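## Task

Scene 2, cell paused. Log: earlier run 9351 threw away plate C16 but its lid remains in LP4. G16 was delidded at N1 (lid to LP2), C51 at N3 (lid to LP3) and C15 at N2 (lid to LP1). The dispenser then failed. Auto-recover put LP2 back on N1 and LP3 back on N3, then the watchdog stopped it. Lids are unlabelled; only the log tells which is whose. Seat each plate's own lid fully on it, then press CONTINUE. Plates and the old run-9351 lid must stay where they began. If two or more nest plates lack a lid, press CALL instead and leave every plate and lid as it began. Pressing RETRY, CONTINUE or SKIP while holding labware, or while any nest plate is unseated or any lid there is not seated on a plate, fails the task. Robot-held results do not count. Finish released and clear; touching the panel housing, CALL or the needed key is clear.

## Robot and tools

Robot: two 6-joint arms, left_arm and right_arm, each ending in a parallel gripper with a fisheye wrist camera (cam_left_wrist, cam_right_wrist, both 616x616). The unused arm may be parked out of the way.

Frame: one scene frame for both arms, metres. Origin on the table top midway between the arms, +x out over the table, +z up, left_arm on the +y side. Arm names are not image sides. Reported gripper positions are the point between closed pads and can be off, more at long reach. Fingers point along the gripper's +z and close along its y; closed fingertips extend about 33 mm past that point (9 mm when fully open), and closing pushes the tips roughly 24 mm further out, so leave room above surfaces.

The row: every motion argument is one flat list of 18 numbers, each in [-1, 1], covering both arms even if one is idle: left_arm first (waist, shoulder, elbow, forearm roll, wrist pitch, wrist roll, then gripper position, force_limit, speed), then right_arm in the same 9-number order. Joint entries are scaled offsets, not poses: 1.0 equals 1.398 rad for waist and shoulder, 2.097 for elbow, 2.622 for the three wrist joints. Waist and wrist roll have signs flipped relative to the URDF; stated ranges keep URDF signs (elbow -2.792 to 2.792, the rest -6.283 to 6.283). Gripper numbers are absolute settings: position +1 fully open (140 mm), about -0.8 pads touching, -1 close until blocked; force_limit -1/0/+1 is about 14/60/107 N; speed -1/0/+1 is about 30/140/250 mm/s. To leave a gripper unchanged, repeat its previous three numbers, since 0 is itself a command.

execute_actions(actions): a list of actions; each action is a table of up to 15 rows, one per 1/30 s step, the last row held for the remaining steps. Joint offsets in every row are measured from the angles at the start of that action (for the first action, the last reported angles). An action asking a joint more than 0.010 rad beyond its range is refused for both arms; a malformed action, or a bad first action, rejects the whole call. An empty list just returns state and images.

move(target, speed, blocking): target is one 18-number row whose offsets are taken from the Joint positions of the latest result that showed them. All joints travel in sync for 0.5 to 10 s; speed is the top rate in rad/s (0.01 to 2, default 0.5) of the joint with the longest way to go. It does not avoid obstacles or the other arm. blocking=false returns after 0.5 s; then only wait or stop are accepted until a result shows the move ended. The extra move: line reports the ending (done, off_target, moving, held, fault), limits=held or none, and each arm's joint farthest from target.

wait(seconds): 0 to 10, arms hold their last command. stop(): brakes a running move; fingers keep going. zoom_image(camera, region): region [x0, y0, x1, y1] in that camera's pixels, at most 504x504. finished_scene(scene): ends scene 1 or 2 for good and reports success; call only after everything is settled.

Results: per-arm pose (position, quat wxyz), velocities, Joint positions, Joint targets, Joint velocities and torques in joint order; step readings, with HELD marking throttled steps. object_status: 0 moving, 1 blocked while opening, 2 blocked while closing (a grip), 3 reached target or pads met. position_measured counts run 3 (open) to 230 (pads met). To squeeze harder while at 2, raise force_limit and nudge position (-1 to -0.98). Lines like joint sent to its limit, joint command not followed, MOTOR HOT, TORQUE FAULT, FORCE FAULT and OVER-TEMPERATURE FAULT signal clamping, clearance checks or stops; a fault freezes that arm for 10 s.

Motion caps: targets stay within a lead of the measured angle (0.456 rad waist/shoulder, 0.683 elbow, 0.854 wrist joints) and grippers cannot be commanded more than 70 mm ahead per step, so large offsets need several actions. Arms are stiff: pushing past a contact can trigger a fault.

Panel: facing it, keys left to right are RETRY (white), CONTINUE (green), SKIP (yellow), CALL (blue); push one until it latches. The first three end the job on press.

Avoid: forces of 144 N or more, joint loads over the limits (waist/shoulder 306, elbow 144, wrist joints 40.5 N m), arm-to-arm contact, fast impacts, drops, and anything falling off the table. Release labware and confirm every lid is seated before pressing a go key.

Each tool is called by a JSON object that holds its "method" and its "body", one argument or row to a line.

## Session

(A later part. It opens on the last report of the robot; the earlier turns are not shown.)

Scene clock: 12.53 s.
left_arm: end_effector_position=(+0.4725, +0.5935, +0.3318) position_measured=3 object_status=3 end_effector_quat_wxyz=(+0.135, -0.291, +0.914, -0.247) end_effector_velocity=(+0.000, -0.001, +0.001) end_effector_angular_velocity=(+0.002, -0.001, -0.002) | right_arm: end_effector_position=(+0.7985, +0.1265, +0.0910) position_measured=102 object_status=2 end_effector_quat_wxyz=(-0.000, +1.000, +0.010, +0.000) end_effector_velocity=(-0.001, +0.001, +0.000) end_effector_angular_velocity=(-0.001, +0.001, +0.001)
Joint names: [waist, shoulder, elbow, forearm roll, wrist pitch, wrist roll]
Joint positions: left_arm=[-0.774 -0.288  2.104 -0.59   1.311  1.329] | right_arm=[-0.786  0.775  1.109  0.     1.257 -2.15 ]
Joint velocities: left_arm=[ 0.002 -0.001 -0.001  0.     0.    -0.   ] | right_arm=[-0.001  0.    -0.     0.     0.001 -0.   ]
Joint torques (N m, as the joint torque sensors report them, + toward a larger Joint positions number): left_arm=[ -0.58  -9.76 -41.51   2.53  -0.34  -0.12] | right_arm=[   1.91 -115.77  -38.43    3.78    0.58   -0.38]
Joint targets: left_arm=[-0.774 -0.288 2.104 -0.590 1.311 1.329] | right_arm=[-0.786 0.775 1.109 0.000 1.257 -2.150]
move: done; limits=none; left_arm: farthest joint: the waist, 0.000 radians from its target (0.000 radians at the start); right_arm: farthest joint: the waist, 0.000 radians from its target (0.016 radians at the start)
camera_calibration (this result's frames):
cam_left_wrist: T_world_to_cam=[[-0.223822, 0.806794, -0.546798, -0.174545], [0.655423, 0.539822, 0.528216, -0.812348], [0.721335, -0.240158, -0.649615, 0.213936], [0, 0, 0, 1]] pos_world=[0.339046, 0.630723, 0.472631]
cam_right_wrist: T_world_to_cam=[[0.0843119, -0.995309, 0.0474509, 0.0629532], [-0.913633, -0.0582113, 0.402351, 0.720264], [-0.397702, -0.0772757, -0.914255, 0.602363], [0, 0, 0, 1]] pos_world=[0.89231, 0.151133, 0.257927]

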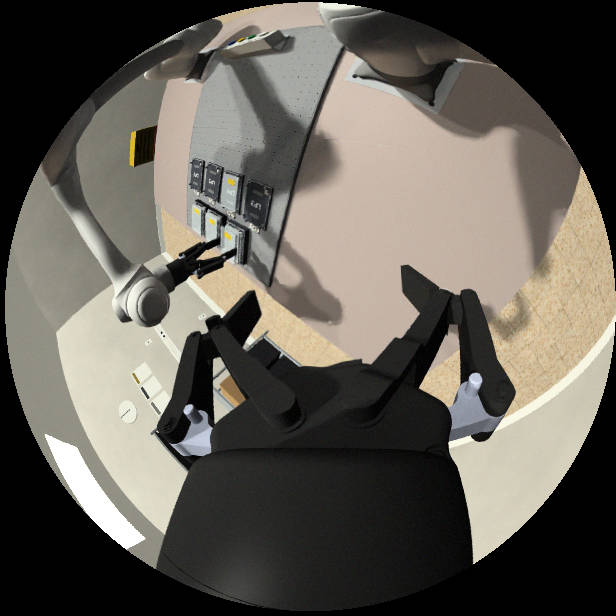

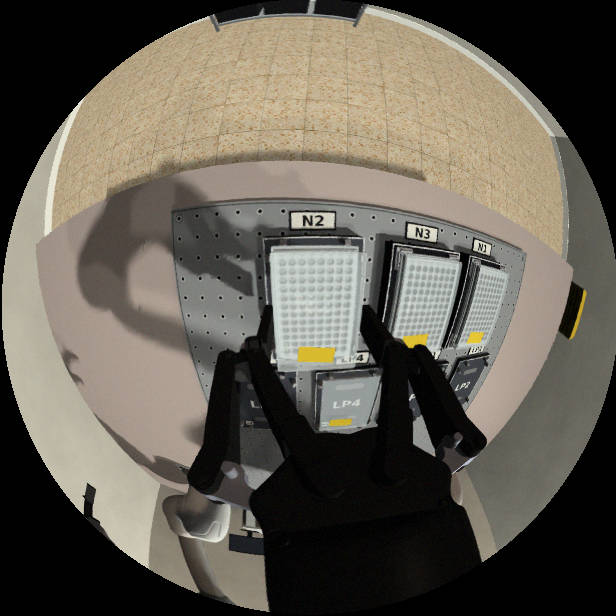

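{"method": "move", "body": {
  "target": [0,0,0,0,0,0,1,0,0,0,0.004,0.0041,0,-0.0054,0.0045,-1,-0.6,-1],
  "speed": 0.03
}}

{"method": "zoom_image", "body": {
  "camera": "cam_right_wrist",
  "region": [230,215,410,390]
}}

Scene clock: 13.37 s.
left_arm: end_effector_position=(+0.4725, +0.5935, +0.3318) position_measured=3 object_status=3 end_effector_quat_wxyz=(+0.135, -0.291, +0.914, -0.247) end_effector_velocity=(-0.001, -0.000, +0.000) end_effector_angular_velocity=(+0.000, -0.000, -0.001) | right_arm: end_effector_position=(+0.7985, +0.1265, +0.0811) position_measured=102 object_status=2 end_effector_quat_wxyz=(-0.000, +1.000, +0.016, +0.000) end_effector_velocity=(+0.000, -0.000, -0.001) end_effector_angular_velocity=(-0.000, +0.001, +0.002)
Joint names: [waist, shoulder, elbow, forearm roll, wrist pitch, wrist roll]
Joint positions: left_arm=[-0.774 -0.288  2.104 -0.59   1.311  1.329] | right_arm=[-0.786  0.78   1.118  0.     1.243 -2.138]
Joint velocities: left_arm=[-0.001 -0.001  0.     0.     0.001 -0.001] | right_arm=[0.001 0.001 0.    0.001 0.001 0.003]
Joint torques (N m, as the joint torque sensors report them, + toward a larger Joint positions number): left_arm=[ -3.39  -9.91 -42.58   2.04  -0.5   -0.31] | right_arm=[   0.28 -116.23  -39.39    4.47    0.1     0.15]
Joint targets: left_arm=[-0.774 -0.288 2.104 -0.590 1.311 1.329] | right_arm=[-0.786 0.780 1.118 0.000 1.243 -2.138]
move: done; limits=none; left_arm: farthest joint: the waist, 0.000 radians from its target (0.000 radians at the start); right_arm: farthest joint: the waist, 0.000 radians from its target (0.000 radians at the start)
camera_calibration (this result's frames):
cam_left_wrist: T_world_to_cam=[[-0.223821, 0.806794, -0.546798, -0.174545], [0.655423, 0.539822, 0.528216, -0.812348], [0.721335, -0.240158, -0.649615, 0.213936], [0, 0, 0, 1]] pos_world=[0.339046, 0.630723, 0.472631]
cam_right_wrist: T_world_to_cam=[[0.0960352, -0.994246, 0.0474579, 0.0539225], [-0.912886, -0.0689716, 0.402346, 0.724995], [-0.396757, -0.081963, -0.914257, 0.593118], [0, 0, 0, 1]] pos_world=[0.891983, 0.15223, 0.248004]

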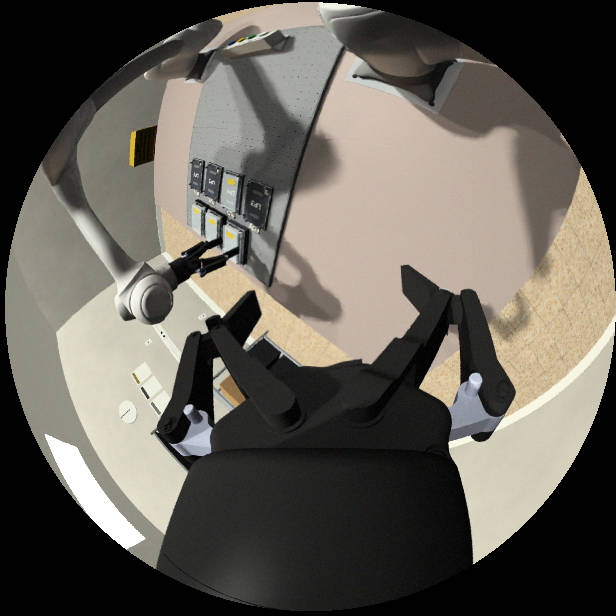

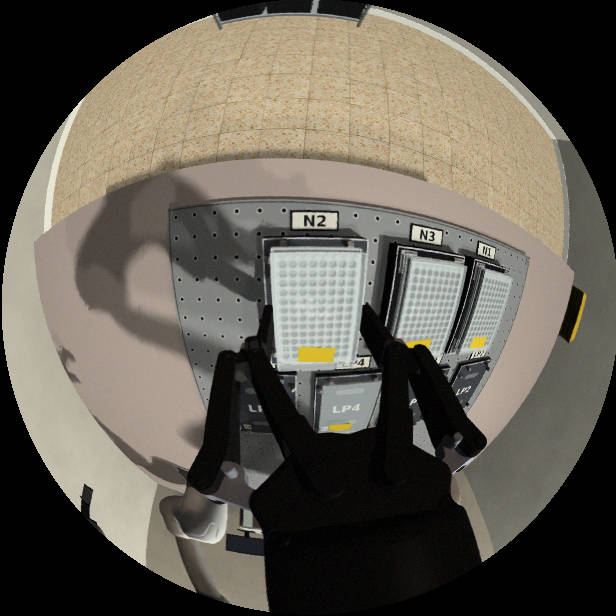

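Region (230, 215, 410, 390) of cam_right_wrist's 616x616 image, scaled by 2.800, with more detail than that image has; it fills the top 490 rows of this view, and the rest is white.

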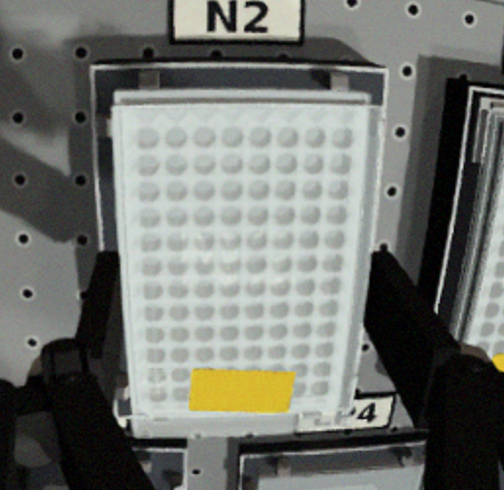

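{"method": "move", "body": {
  "target": [0,0,0,0,0,0,1,0,0,-0.0001,0.0018,-0.0018,0,0.0006,0,-1,-0.6,-1],
  "speed": 0.01
}}

{"method": "move", "body": {
  "target": [0,0,0,0,0,0,1,0,0,0,0.002,0.002,0,-0.0027,0,-1,-0.6,-1],
  "speed": 0.01
}}

{"method": "zoom_image", "body": {
  "camera": "cam_right_wrist",
  "region": [230,215,410,390]
}}

Scene clock: 14.30 s.
left_arm: end_effector_position=(+0.4725, +0.5935, +0.3318) position_measured=3 object_status=3 end_effector_quat_wxyz=(+0.135, -0.291, +0.914, -0.247) end_effector_velocity=(-0.000, +0.000, +0.000) end_effector_angular_velocity=(-0.000, -0.000, -0.001) | right_arm: end_effector_position=(+0.7994, +0.1273, +0.0806) position_measured=102 object_status=2 end_effector_quat_wxyz=(-0.000, +1.000, +0.016, +0.000) end_effector_velocity=(-0.000, +0.000, -0.001) end_effector_angular_velocity=(-0.001, +0.000, +0.003)
Joint names: [waist, shoulder, elbow, forearm roll, wrist pitch, wrist roll]
Joint positions: left_arm=[-0.774 -0.288  2.104 -0.59   1.311  1.329] | right_arm=[-0.786  0.783  1.114  0.     1.245 -2.138]
Joint velocities: left_arm=[-0.001  0.    -0.    -0.     0.001 -0.001] | right_arm=[-0.001  0.001 -0.    -0.001 -0.     0.002]
Joint torques (N m, as the joint torque sensors report them, + toward a larger Joint positions number): left_arm=[ -2.26  -8.04 -40.98   2.67  -0.85   0.12] | right_arm=[   2.47 -108.41  -39.33    4.2     0.29   -0.11]
Joint targets: left_arm=[-0.774 -0.288 2.104 -0.590 1.311 1.329] | right_arm=[-0.786 0.783 1.114 0.000 1.245 -2.138]
move: done; limits=none; left_arm: farthest joint: the waist, 0.000 radians from its target (0.000 radians at the start); right_arm: farthest joint: the waist, 0.000 radians from its target (0.000 radians at the start)
camera_calibration (this result's frames):
cam_left_wrist: T_world_to_cam=[[-0.223821, 0.806794, -0.546798, -0.174545], [0.655423, 0.539822, 0.528216, -0.812348], [0.721335, -0.240158, -0.649615, 0.213936], [0, 0, 0, 1]] pos_world=[0.339046, 0.630723, 0.472631]
cam_right_wrist: T_world_to_cam=[[0.0962042, -0.994222, 0.0476154, 0.0544938], [-0.912766, -0.0690406, 0.402606, 0.725964], [-0.396993, -0.0821941, -0.914134, 0.593356], [0, 0, 0, 1]] pos_world=[0.89295, 0.15307, 0.247535]

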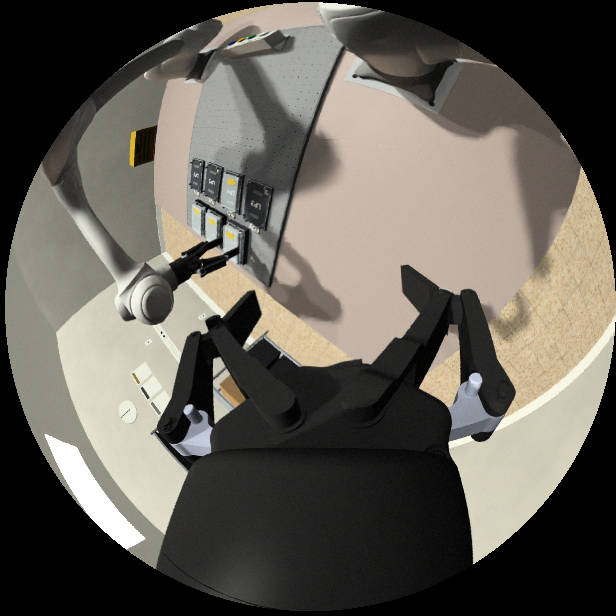

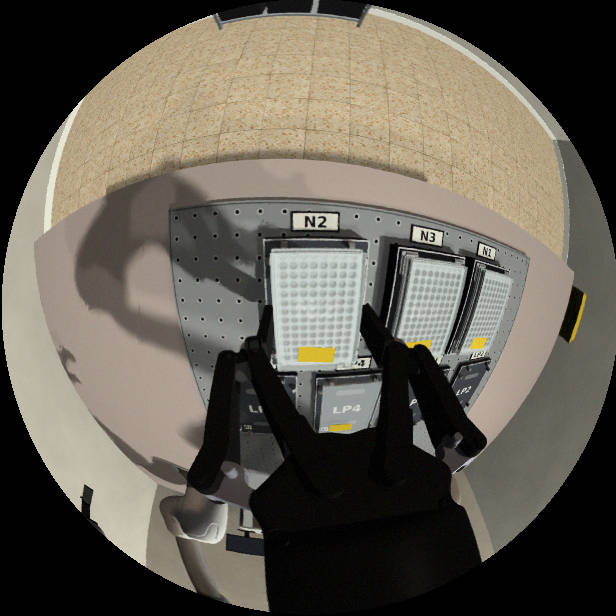

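Scene clock: 15.23 s.
left_arm: end_effector_position=(+0.4725, +0.5935, +0.3318) position_measured=3 object_status=3 end_effector_quat_wxyz=(+0.135, -0.291, +0.914, -0.247) end_effector_velocity=(+0.000, +0.000, -0.000) end_effector_angular_velocity=(+0.001, -0.000, +0.001) | right_arm: end_effector_position=(+0.7995, +0.1273, +0.0759) position_measured=102 object_status=2 end_effector_quat_wxyz=(-0.000, +1.000, +0.016, +0.000) end_effector_velocity=(+0.000, +0.000, -0.000) end_effector_angular_velocity=(+0.001, +0.000, +0.000)
Joint names: [waist, shoulder, elbow, forearm roll, wrist pitch, wrist roll]
Joint positions: left_arm=[-0.774 -0.288  2.104 -0.59   1.311  1.329] | right_arm=[-0.786  0.785  1.118  0.     1.238 -2.138]
Joint velocities: left_arm=[ 0.     0.001 -0.     0.    -0.001  0.   ] | right_arm=[ 0.     0.    -0.     0.001 -0.001  0.001]
Joint torques (N m, as the joint torque sensors report them, + toward a larger Joint positions number): left_arm=[ -1.55 -10.45 -40.82   2.15  -0.4   -0.21] | right_arm=[   0.81 -106.87  -35.95    3.93   -0.99   -0.33]
Joint targets: left_arm=[-0.774 -0.288 2.104 -0.590 1.311 1.329] | right_arm=[-0.786 0.786 1.118 0.000 1.238 -2.138]
move: done; limits=none; left_arm: farthest joint: the waist, 0.000 radians from its target (0.000 radians at the start); right_arm: farthest joint: the waist, 0.000 radians from its target (0.000 radians at the start)
camera_calibration (this result's frames):
cam_left_wrist: T_world_to_cam=[[-0.223821, 0.806794, -0.546797, -0.174545], [0.655423, 0.539822, 0.528216, -0.812348], [0.721335, -0.240158, -0.649615, 0.213935], [0, 0, 0, 1]] pos_world=[0.339046, 0.630723, 0.472631]
cam_right_wrist: T_world_to_cam=[[0.096193, -0.994228, 0.0475043, 0.0547524], [-0.912844, -0.0690912, 0.402421, 0.72799], [-0.396816, -0.0820741, -0.914221, 0.588849], [0, 0, 0, 1]] pos_world=[0.89294, 0.153063, 0.242779]

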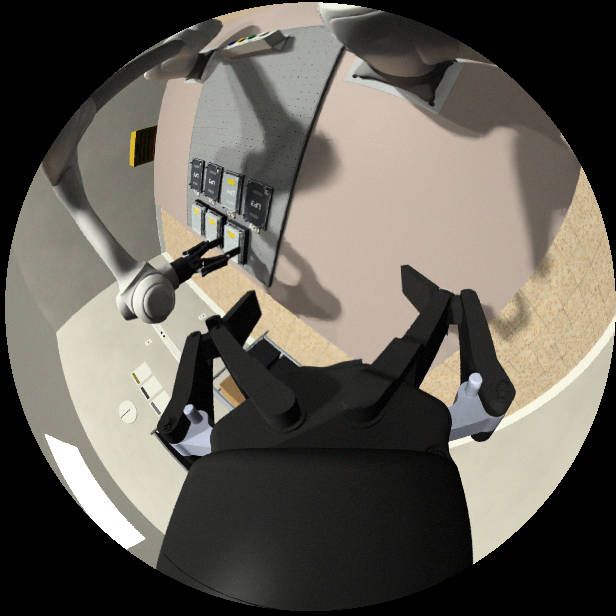

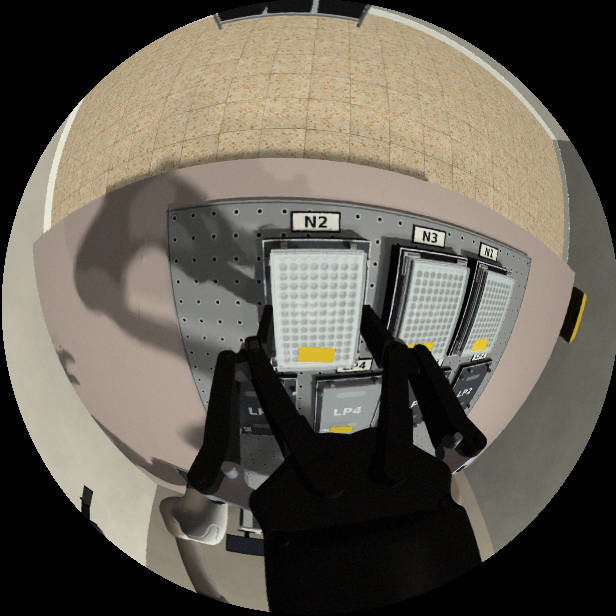

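Region (230, 215, 410, 390) of cam_right_wrist's 616x616 image, scaled by 2.800, with more detail than that image has; it fills the top 490 rows of this view, and the rest is white.

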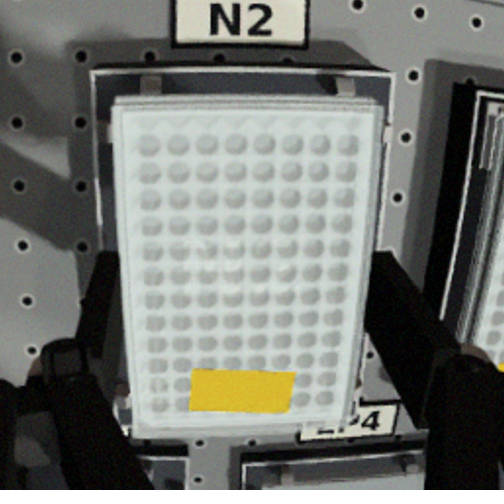

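{"method": "move", "body": {
  "target": [0,0,0,0,0,0,1,0,0,0,0.001,0.0016,0,-0.0017,0,-1,-0.6,-1],
  "speed": 0.01
}}

Scene clock: 16.00 s.
left_arm: end_effector_position=(+0.4725, +0.5935, +0.3318) position_measured=3 object_status=3 end_effector_quat_wxyz=(+0.135, -0.291, +0.914, -0.247) end_effector_velocity=(+0.000, -0.001, +0.000) end_effector_angular_velocity=(+0.001, -0.000, -0.003) | right_arm: end_effector_position=(+0.7992, +0.1271, +0.0728) position_measured=102 object_status=2 end_effector_quat_wxyz=(-0.000, +1.000, +0.016, +0.000) end_effector_velocity=(-0.002, +0.001, -0.003) end_effector_angular_velocity=(-0.002, +0.004, +0.005)
Joint names: [waist, shoulder, elbow, forearm roll, wrist pitch, wrist roll]
Joint positions: left_arm=[-0.774 -0.288  2.104 -0.59   1.311  1.329] | right_arm=[-0.786  0.787  1.121  0.     1.233 -2.138]
Joint velocities: left_arm=[ 0.002 -0.    -0.     0.001 -0.    -0.001] | right_arm=[-0.002  0.002  0.001  0.     0.001  0.004]
Joint torques (N m, as the joint torque sensors report them, + toward a larger Joint positions number): left_arm=[ -2.99 -10.71 -41.62   2.33  -0.49  -0.04] | right_arm=[  1.44 -68.94 -17.35   5.33   1.97  -0.56]
Joint targets: left_arm=[-0.774 -0.288 2.104 -0.590 1.311 1.329] | right_arm=[-0.786 0.787 1.121 0.000 1.233 -2.138]
move: done; limits=none; left_arm: farthest joint: the waist, 0.000 radians from its target (0.000 radians at the start); right_arm: farthest joint: the waist, 0.000 radians from its target (0.000 radians at the start)
camera_calibration (this result's frames):
cam_left_wrist: T_world_to_cam=[[-0.223821, 0.806794, -0.546798, -0.174545], [0.655423, 0.539822, 0.528216, -0.812348], [0.721335, -0.240158, -0.649615, 0.213936], [0, 0, 0, 1]] pos_world=[0.339046, 0.630723, 0.472631]
cam_right_wrist: T_world_to_cam=[[0.0961954, -0.994226, 0.0475578, 0.0547429], [-0.912807, -0.0690643, 0.402508, 0.728925], [-0.3969, -0.0821305, -0.91418, 0.586045], [0, 0, 0, 1]] pos_world=[0.892703, 0.152902, 0.239748]

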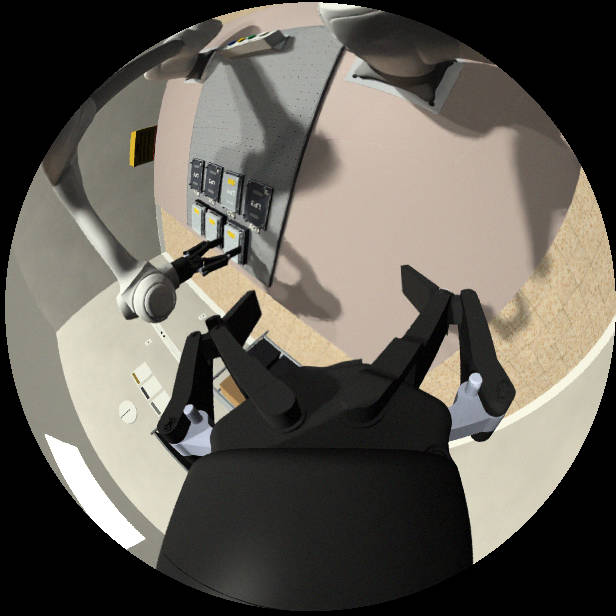

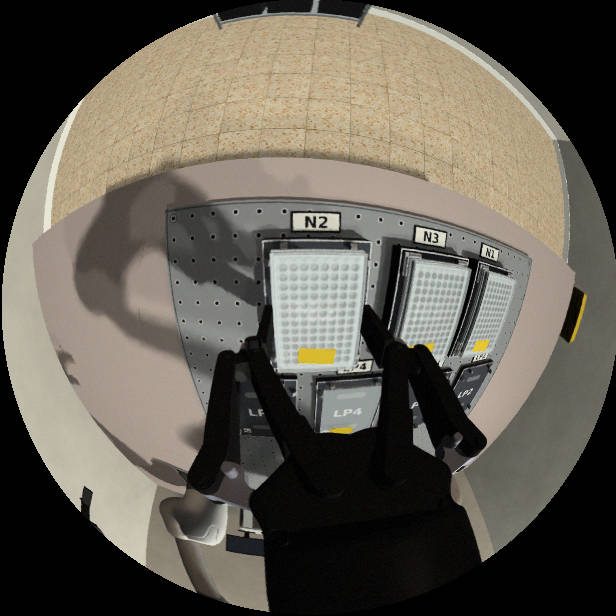

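{"method": "move", "body": {
  "target": [0,0,0,0,0,0,1,0,0,0,-0.0004,0,0,0,0,0.45,-0.6,-1]
}}

{"method": "move", "body": {
  "target": [0,0,0,0,0,0,1,0,0,0,-0.021,-0.02,0,0.027,0,0.45,-0.6,-1],
  "speed": 0.15
}}

{"method": "move", "body": {
  "target": [0,0,0,0,0,0,1,0,0,0.09,-0.1,0.1,0,-0.0267,0.048,-0.8,-0.6,0],
  "speed": 0.4
}}

{"method": "zoom_image", "body": {
  "camera": "cam_right_wrist",
  "region": [160,170,480,340]
}}

Scene clock: 17.03 s.
left_arm: end_effector_position=(+0.4725, +0.5935, +0.3318) position_measured=3 object_status=3 end_effector_quat_wxyz=(+0.135, -0.291, +0.914, -0.247) end_effector_velocity=(-0.000, +0.000, +0.000) end_effector_angular_velocity=(+0.001, -0.001, +0.000) | right_arm: end_effector_position=(+0.7992, +0.1272, +0.0733) position_measured=72 object_status=0 end_effector_quat_wxyz=(-0.000, +1.000, +0.016, +0.000) end_effector_velocity=(+0.000, -0.001, -0.001) end_effector_angular_velocity=(-0.001, -0.000, -0.002)
Joint names: [waist, shoulder, elbow, forearm roll, wrist pitch, wrist roll]
Joint positions: left_arm=[-0.774 -0.288  2.104 -0.59   1.311  1.329] | right_arm=[-0.786  0.786  1.121  0.     1.233 -2.138]
Joint velocities: left_arm=[-0.    -0.001 -0.     0.    -0.    -0.   ] | right_arm=[ 0.     0.     0.001 -0.001 -0.001 -0.001]
Joint torques (N m, as the joint torque sensors report them, + toward a larger Joint positions number): left_arm=[ -2.82 -10.61 -42.9    2.44  -0.26  -0.19] | right_arm=[   1.29 -112.21  -39.38    4.22    0.5    -0.34]
Joint targets: left_arm=[-0.774 -0.288 2.104 -0.590 1.311 1.329] | right_arm=[-0.786 0.786 1.121 0.000 1.233 -2.138]
move: done; limits=none; left_arm: farthest joint: the waist, 0.000 radians from its target (0.000 radians at the start); right_arm: farthest joint: the waist, 0.000 radians from its target (0.000 radians at the start)
camera_calibration (this result's frames):
cam_left_wrist: T_world_to_cam=[[-0.223822, 0.806794, -0.546798, -0.174545], [0.655423, 0.539822, 0.528216, -0.812348], [0.721335, -0.240158, -0.649615, 0.213936], [0, 0, 0, 1]] pos_world=[0.339046, 0.630723, 0.472631]
cam_right_wrist: T_world_to_cam=[[0.0961817, -0.994239, 0.0473066, 0.0547733], [-0.912981, -0.0691889, 0.402094, 0.728933], [-0.396504, -0.081864, -0.914376, 0.586184], [0, 0, 0, 1]] pos_world=[0.892658, 0.152879, 0.240302]

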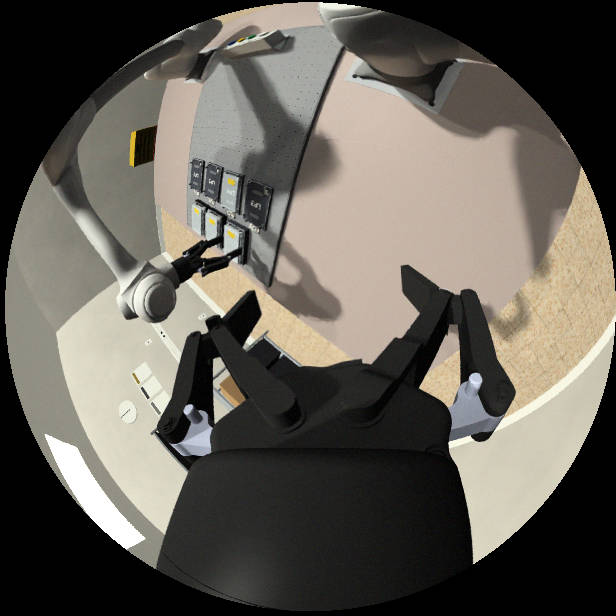

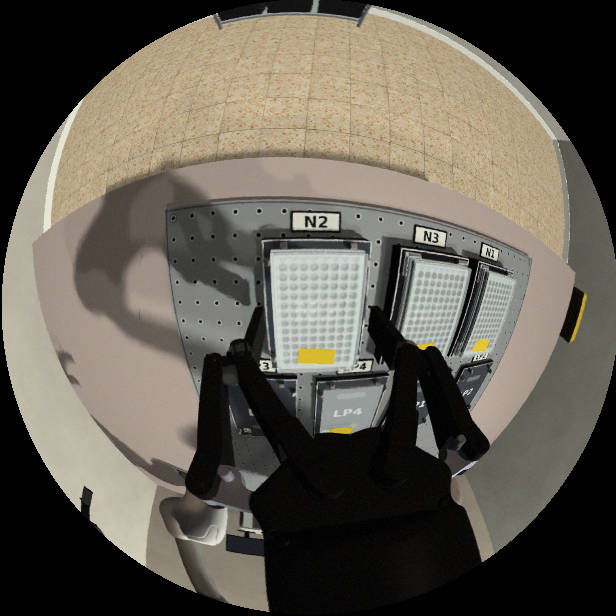

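Scene clock: 17.87 s.
left_arm: end_effector_position=(+0.4725, +0.5935, +0.3318) position_measured=3 object_status=3 end_effector_quat_wxyz=(+0.135, -0.291, +0.914, -0.247) end_effector_velocity=(+0.000, -0.001, +0.000) end_effector_angular_velocity=(-0.002, +0.000, -0.001) | right_arm: end_effector_position=(+0.7983, +0.1266, +0.1240) position_measured=72 object_status=3 end_effector_quat_wxyz=(-0.001, +1.000, +0.016, +0.000) end_effector_velocity=(+0.002, -0.001, +0.001) end_effector_angular_velocity=(-0.000, -0.002, -0.003)
Joint names: [waist, shoulder, elbow, forearm roll, wrist pitch, wrist roll]
Joint positions: left_arm=[-0.774 -0.288  2.104 -0.59   1.311  1.329] | right_arm=[-0.786  0.757  1.079  0.     1.304 -2.138]
Joint velocities: left_arm=[ 0.001  0.     0.    -0.001  0.001  0.   ] | right_arm=[ 0.002 -0.001 -0.001 -0.002 -0.    -0.002]
Joint torques (N m, as the joint torque sensors report them, + toward a larger Joint positions number): left_arm=[ -1.95  -9.85 -42.78   2.07  -0.16  -0.35] | right_arm=[   0.58 -109.48  -40.02    4.2     0.05   -0.64]
Joint targets: left_arm=[-0.774 -0.288 2.104 -0.590 1.311 1.329] | right_arm=[-0.786 0.757 1.079 0.000 1.304 -2.138]
move: done; limits=none; left_arm: farthest joint: the waist, 0.000 radians from its target (0.000 radians at the start); right_arm: farthest joint: the waist, 0.000 radians from its target (0.000 radians at the start)
camera_calibration (this result's frames):
cam_left_wrist: T_world_to_cam=[[-0.223821, 0.806794, -0.546797, -0.174545], [0.655423, 0.539822, 0.528216, -0.812348], [0.721335, -0.240158, -0.649615, 0.213936], [0, 0, 0, 1]] pos_world=[0.339046, 0.630723, 0.472631]
cam_right_wrist: T_world_to_cam=[[0.0961907, -0.994249, 0.0470769, 0.0518855], [-0.91313, -0.069321, 0.401731, 0.707883], [-0.396157, -0.0816301, -0.914547, 0.631843], [0, 0, 0, 1]] pos_world=[0.891708, 0.152236, 0.291029]

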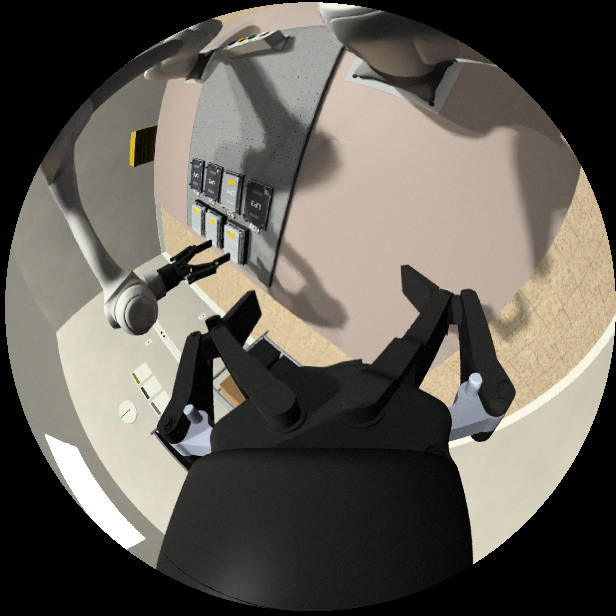

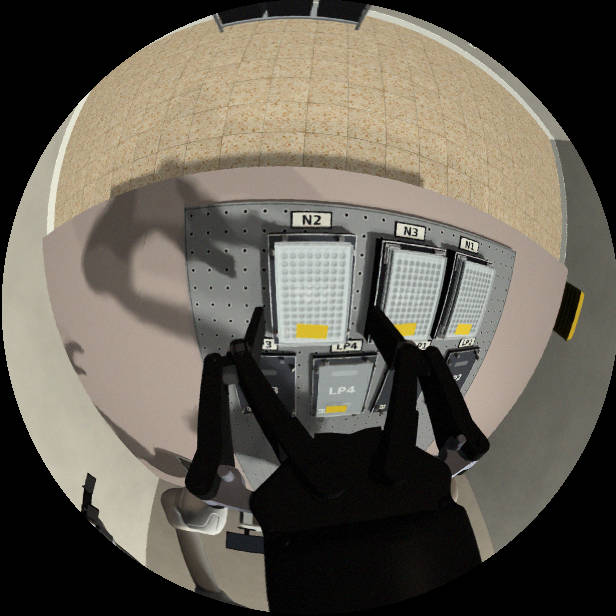

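Scene clock: 18.83 s.
left_arm: end_effector_position=(+0.4725, +0.5935, +0.3318) position_measured=3 object_status=3 end_effector_quat_wxyz=(+0.135, -0.291, +0.914, -0.247) end_effector_velocity=(-0.000, -0.000, -0.000) end_effector_angular_velocity=(-0.000, +0.000, -0.001) | right_arm: end_effector_position=(+0.7942, -0.0113, +0.1416) position_measured=229 object_status=3 end_effector_quat_wxyz=(-0.000, +1.000, +0.016, +0.001) end_effector_velocity=(+0.001, -0.001, -0.000) end_effector_angular_velocity=(-0.000, -0.001, -0.003)
Joint names: [waist, shoulder, elbow, forearm roll, wrist pitch, wrist roll]
Joint positions: left_arm=[-0.774 -0.288  2.104 -0.59   1.311  1.329] | right_arm=[-0.66   0.617  1.289  0.     1.234 -2.012]
Joint velocities: left_arm=[ 0.     0.     0.001  0.     0.    -0.001] | right_arm=[ 0.001 -0.     0.001 -0.001 -0.001 -0.002]
Joint torques (N m, as the joint torque sensors report them, + toward a larger Joint positions number): left_arm=[ -0.37  -9.34 -41.25   2.5   -0.44  -0.23] | right_arm=[ -1.06 -96.54 -40.03   4.26  -0.1   -0.11]
Joint targets: left_arm=[-0.774 -0.288 2.104 -0.590 1.311 1.329] | right_arm=[-0.660 0.617 1.289 0.000 1.234 -2.012]
move: done; limits=none; left_arm: farthest joint: the waist, 0.000 radians from its target (0.000 radians at the start); right_arm: farthest joint: the waist, 0.000 radians from its target (0.126 radians at the start)
camera_calibration (this result's frames):
cam_left_wrist: T_world_to_cam=[[-0.223822, 0.806794, -0.546798, -0.174545], [0.655423, 0.539822, 0.528216, -0.812348], [0.721335, -0.240158, -0.649615, 0.213935], [0, 0, 0, 1]] pos_world=[0.339046, 0.630723, 0.472631]
cam_right_wrist: T_world_to_cam=[[0.0961919, -0.994243, 0.0472017, -0.0856639], [-0.913203, -0.0692869, 0.401571, 0.687565], [-0.395988, -0.0817326, -0.914611, 0.634892], [0, 0, 0, 1]] pos_world=[0.887536, 0.0143599, 0.308617]

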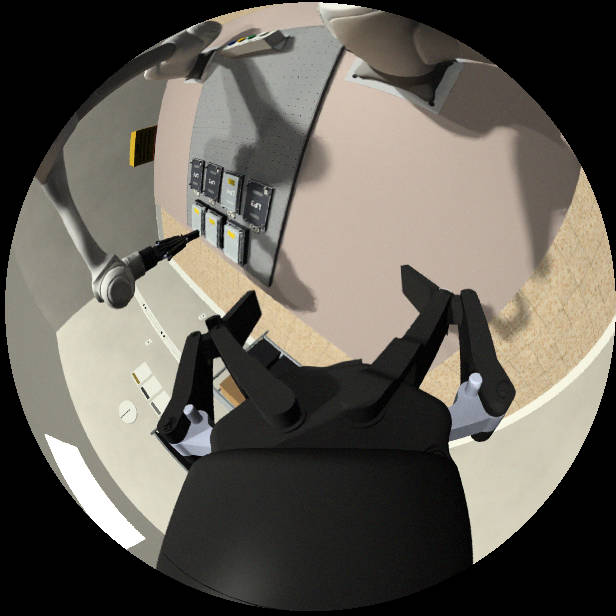

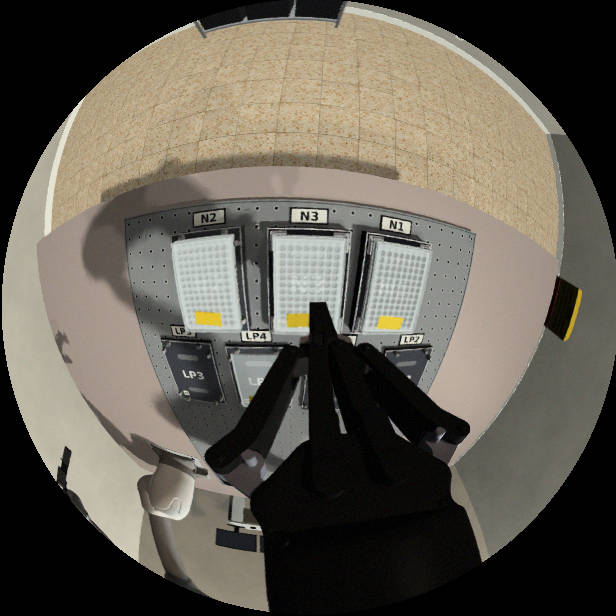

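Region (160, 170, 480, 340) of cam_right_wrist's 616x616 image, scaled by 1.575, with more detail than that image has; it fills the top 268 rows of this view, and the rest is white.

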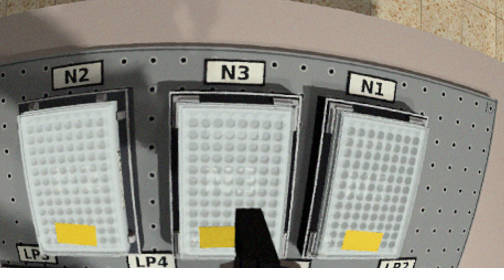

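{"method": "zoom_image", "body": {
  "camera": "cam_right_wrist",
  "region": [160,215,290,345]
}}

{"method": "zoom_image", "body": {
  "camera": "cam_right_wrist",
  "region": [325,215,455,345]
}}

{"method": "zoom_image", "body": {
  "camera": "cam_left_wrist",
  "region": [185,195,265,275]
}}

Region (160, 215, 290, 345) of cam_right_wrist's 616x616 image, scaled by 3.877, with more detail than that image has.

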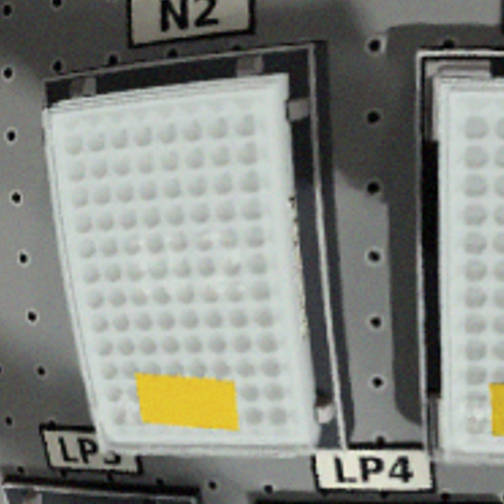

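Region (325, 215, 455, 345) of cam_right_wrist's 616x616 image, scaled by 3.877, with more detail than that image has.

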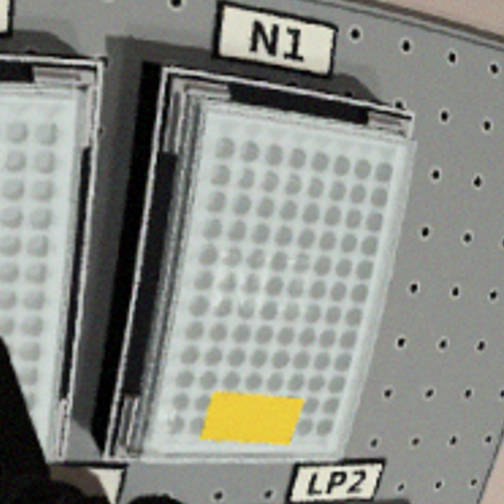

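Region (185, 195, 265, 275) of cam_left_wrist's 616x616 image, scaled by 6.300, with more detail than that image has.

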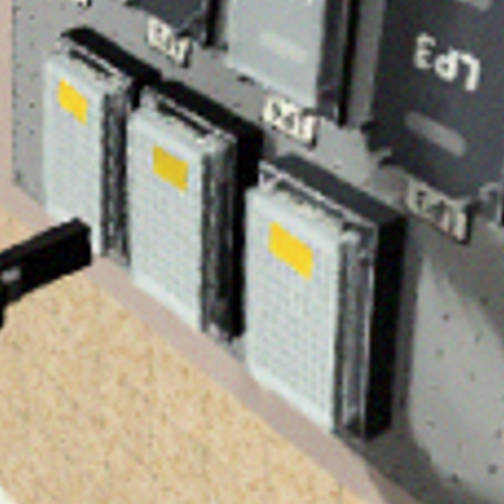

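Looks seated. On to the panel view pose.

{"method": "move", "body": {
  "target": [0,0,0,0,0,0,1,0,0,-0.701,-0.4993,0.3629,0,-0.024,0.812,-0.8,-0.6,0],
  "speed": 1.0
}}

Scene clock: 21.67 s.
left_arm: end_effector_position=(+0.4725, +0.5935, +0.3318) position_measured=3 object_status=3 end_effector_quat_wxyz=(+0.135, -0.291, +0.914, -0.247) end_effector_velocity=(-0.000, -0.001, -0.001) end_effector_angular_velocity=(-0.001, +0.001, +0.000) | right_arm: end_effector_position=(+0.0406, +0.0201, +0.2211) position_measured=229 object_status=3 end_effector_quat_wxyz=(-0.000, +0.001, +1.000, +0.001) end_effector_velocity=(-0.001, +0.000, +0.000) end_effector_angular_velocity=(+0.002, +0.001, +0.000)
Joint names: [waist, shoulder, elbow, forearm roll, wrist pitch, wrist roll]
Joint positions: left_arm=[-0.774 -0.288  2.104 -0.59   1.311  1.329] | right_arm=[-1.64  -0.081  2.05   0.     1.171  0.116]
Joint velocities: left_arm=[ 0.    -0.001  0.002 -0.    -0.001  0.   ] | right_arm=[-0.002 -0.001  0.     0.001 -0.001 -0.001]
Joint torques (N m, as the joint torque sensors report them, + toward a larger Joint positions number): left_arm=[ -2.92  -9.72 -40.7    2.15  -0.34  -0.24] | right_arm=[  1.02 -26.62 -37.83   4.58   0.14   0.17]
Joint targets: left_arm=[-0.774 -0.288 2.104 -0.590 1.311 1.329] | right_arm=[-1.640 -0.081 2.050 0.000 1.171 0.116]
move: done; limits=none; left_arm: farthest joint: the waist, 0.000 radians from its target (0.000 radians at the start); right_arm: farthest joint: the waist, 0.000 radians from its target (0.980 radians at the start)
camera_calibration (this result's frames):
cam_left_wrist: T_world_to_cam=[[-0.223822, 0.806794, -0.546798, -0.174545], [0.655423, 0.539822, 0.528216, -0.812348], [0.721335, -0.240158, -0.649615, 0.213936], [0, 0, 0, 1]] pos_world=[0.339046, 0.630723, 0.472631]
cam_right_wrist: T_world_to_cam=[[-0.0634538, 0.996759, 0.0494542, -0.0197281], [0.914611, 0.0382532, 0.402521, -0.106907], [0.399325, 0.0707728, -0.914074, 0.376256], [0, 0, 0, 1]] pos_world=[-0.0537219, -0.00287505, 0.387934]

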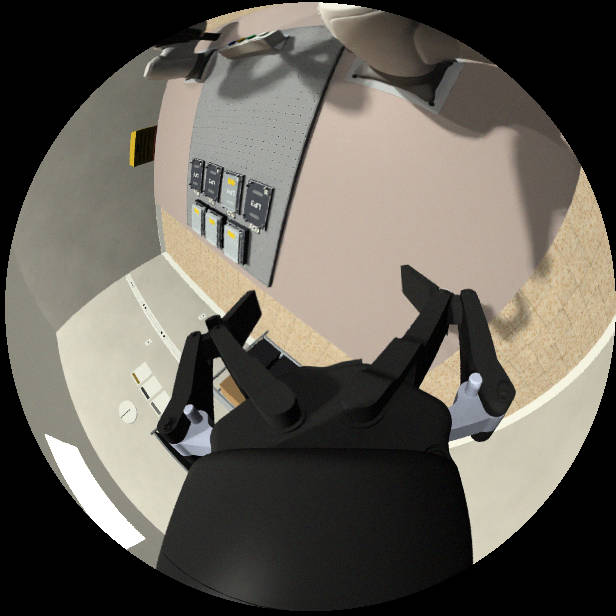

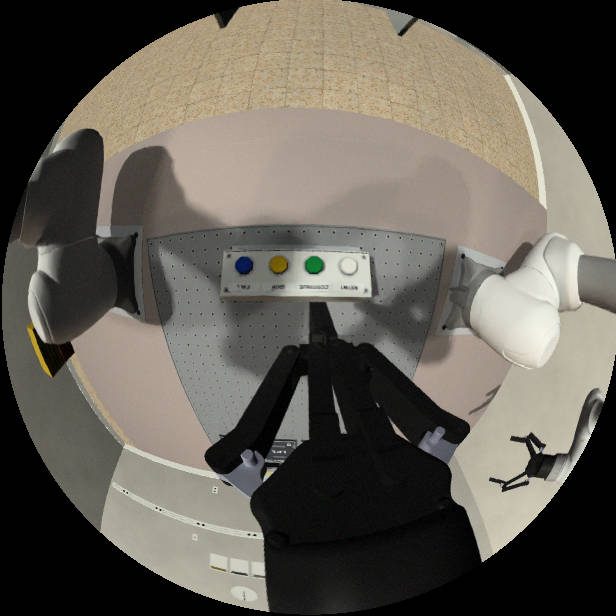

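{"method": "move", "body": {
  "target": [0,0,0,0,0,0,1,0,0,-0.0379,0.0551,0.0482,0,-0.0671,-0.0195,-0.8,-0.6,0],
  "speed": 0.3
}}

Scene clock: 22.80 s.
left_arm: end_effector_position=(+0.4725, +0.5935, +0.3318) position_measured=3 object_status=3 end_effector_quat_wxyz=(+0.135, -0.291, +0.914, -0.247) end_effector_velocity=(-0.000, -0.000, -0.000) end_effector_angular_velocity=(-0.001, +0.001, -0.000) | right_arm: end_effector_position=(+0.0159, +0.0209, +0.1353) position_measured=229 object_status=3 end_effector_quat_wxyz=(-0.000, -0.000, +1.000, -0.000) end_effector_velocity=(-0.000, -0.001, -0.000) end_effector_angular_velocity=(-0.002, +0.002, -0.004)
Joint names: [waist, shoulder, elbow, forearm roll, wrist pitch, wrist roll]
Joint positions: left_arm=[-0.774 -0.288  2.104 -0.59   1.311  1.329] | right_arm=[-1.693 -0.004  2.151  0.     0.995  0.065]
Joint velocities: left_arm=[ 0. -0.  0.  0.  0.  0.] | right_arm=[ 0.001 -0.     0.001  0.002  0.002 -0.002]
Joint torques (N m, as the joint torque sensors report them, + toward a larger Joint positions number): left_arm=[  0.79  -8.83 -42.41   2.13  -0.33  -0.34] | right_arm=[  2.16 -33.57 -36.14   3.87   0.37  -0.3 ]
Joint targets: left_arm=[-0.774 -0.288 2.104 -0.590 1.311 1.329] | right_arm=[-1.693 -0.004 2.151 0.000 0.995 0.065]
move: done; limits=none; left_arm: farthest joint: the waist, 0.000 radians from its target (0.000 radians at the start); right_arm: farthest joint: the waist, 0.000 radians from its target (0.053 radians at the start)
camera_calibration (this result's frames):
cam_left_wrist: T_world_to_cam=[[-0.223822, 0.806794, -0.546798, -0.174545], [0.655423, 0.539822, 0.528216, -0.812348], [0.721335, -0.240158, -0.649615, 0.213936], [0, 0, 0, 1]] pos_world=[0.339046, 0.630723, 0.472631]
cam_right_wrist: T_world_to_cam=[[-0.0652404, 0.996748, 0.0473081, -0.0175605], [0.914612, 0.0407715, 0.402272, -0.0498429], [0.399035, 0.069513, -0.914297, 0.307696], [0, 0, 0, 1]] pos_world=[-0.0783401, -0.00185327, 0.302206]

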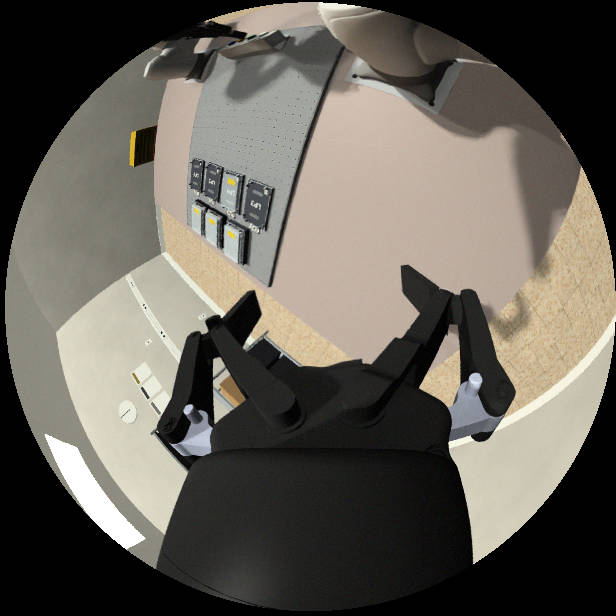

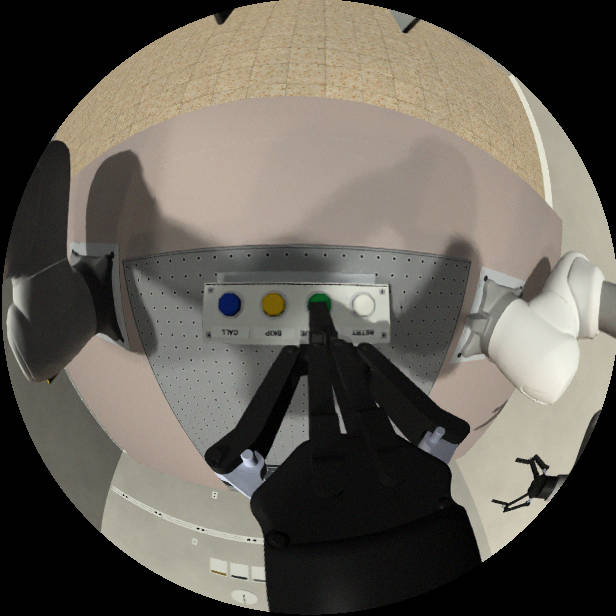

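{"method": "move", "body": {
  "target": [0,0,0,0,0,0,1,0,0,0,0.0163,0.0105,0,-0.0171,0,-0.8,-0.6,0],
  "speed": 0.05
}}

Scene clock: 23.73 s.
left_arm: end_effector_position=(+0.4725, +0.5935, +0.3318) position_measured=3 object_status=3 end_effector_quat_wxyz=(+0.135, -0.291, +0.914, -0.247) end_effector_velocity=(-0.000, -0.000, -0.001) end_effector_angular_velocity=(-0.001, +0.001, -0.001) | right_arm: end_effector_position=(+0.0159, +0.0210, +0.1159) position_measured=229 object_status=3 end_effector_quat_wxyz=(-0.000, -0.000, +1.000, -0.000) end_effector_velocity=(-0.001, +0.000, +0.000) end_effector_angular_velocity=(+0.001, +0.001, +0.000)
Joint names: [waist, shoulder, elbow, forearm roll, wrist pitch, wrist roll]
Joint positions: left_arm=[-0.774 -0.288  2.104 -0.59   1.311  1.329] | right_arm=[-1.693  0.017  2.172  0.     0.953  0.065]
Joint velocities: left_arm=[ 0.     0.     0.002  0.     0.    -0.001] | right_arm=[-0.    -0.    -0.     0.001 -0.     0.   ]
Joint torques (N m, as the joint torque sensors report them, + toward a larger Joint positions number): no reading
move: unfinished (the scene ended)
camera_calibration (this result's frames):
cam_left_wrist: T_world_to_cam=[[-0.223822, 0.806794, -0.546798, -0.174545], [0.655423, 0.539822, 0.528216, -0.812348], [0.721335, -0.240158, -0.649615, 0.213936], [0, 0, 0, 1]] pos_world=[0.339046, 0.630723, 0.472631]
cam_right_wrist: T_world_to_cam=[[-0.065234, 0.996744, 0.0473914, -0.016718], [0.914606, 0.040731, 0.40229, -0.0420467], [0.399049, 0.0695874, -0.914285, 0.289954], [0, 0, 0, 1]] pos_world=[-0.0783406, -0.00180103, 0.282808]
The task's run has ended: the event that ends the task has happened.

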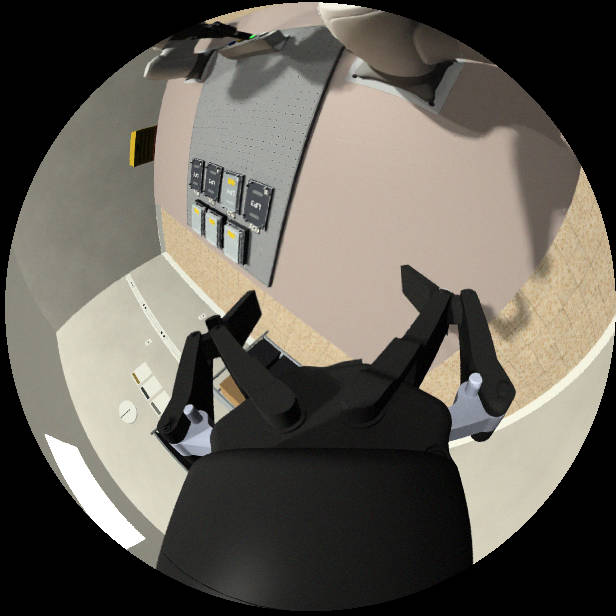

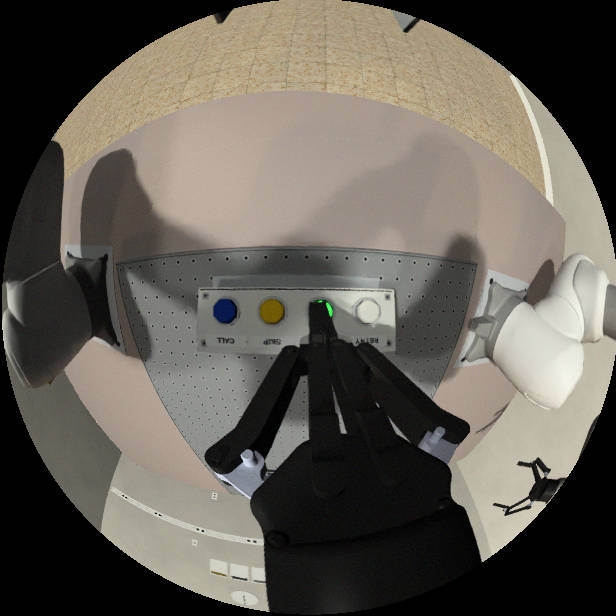

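{"method": "finished_scene", "body": {
  "scene": 2
}}

The scene is finished: the task was done.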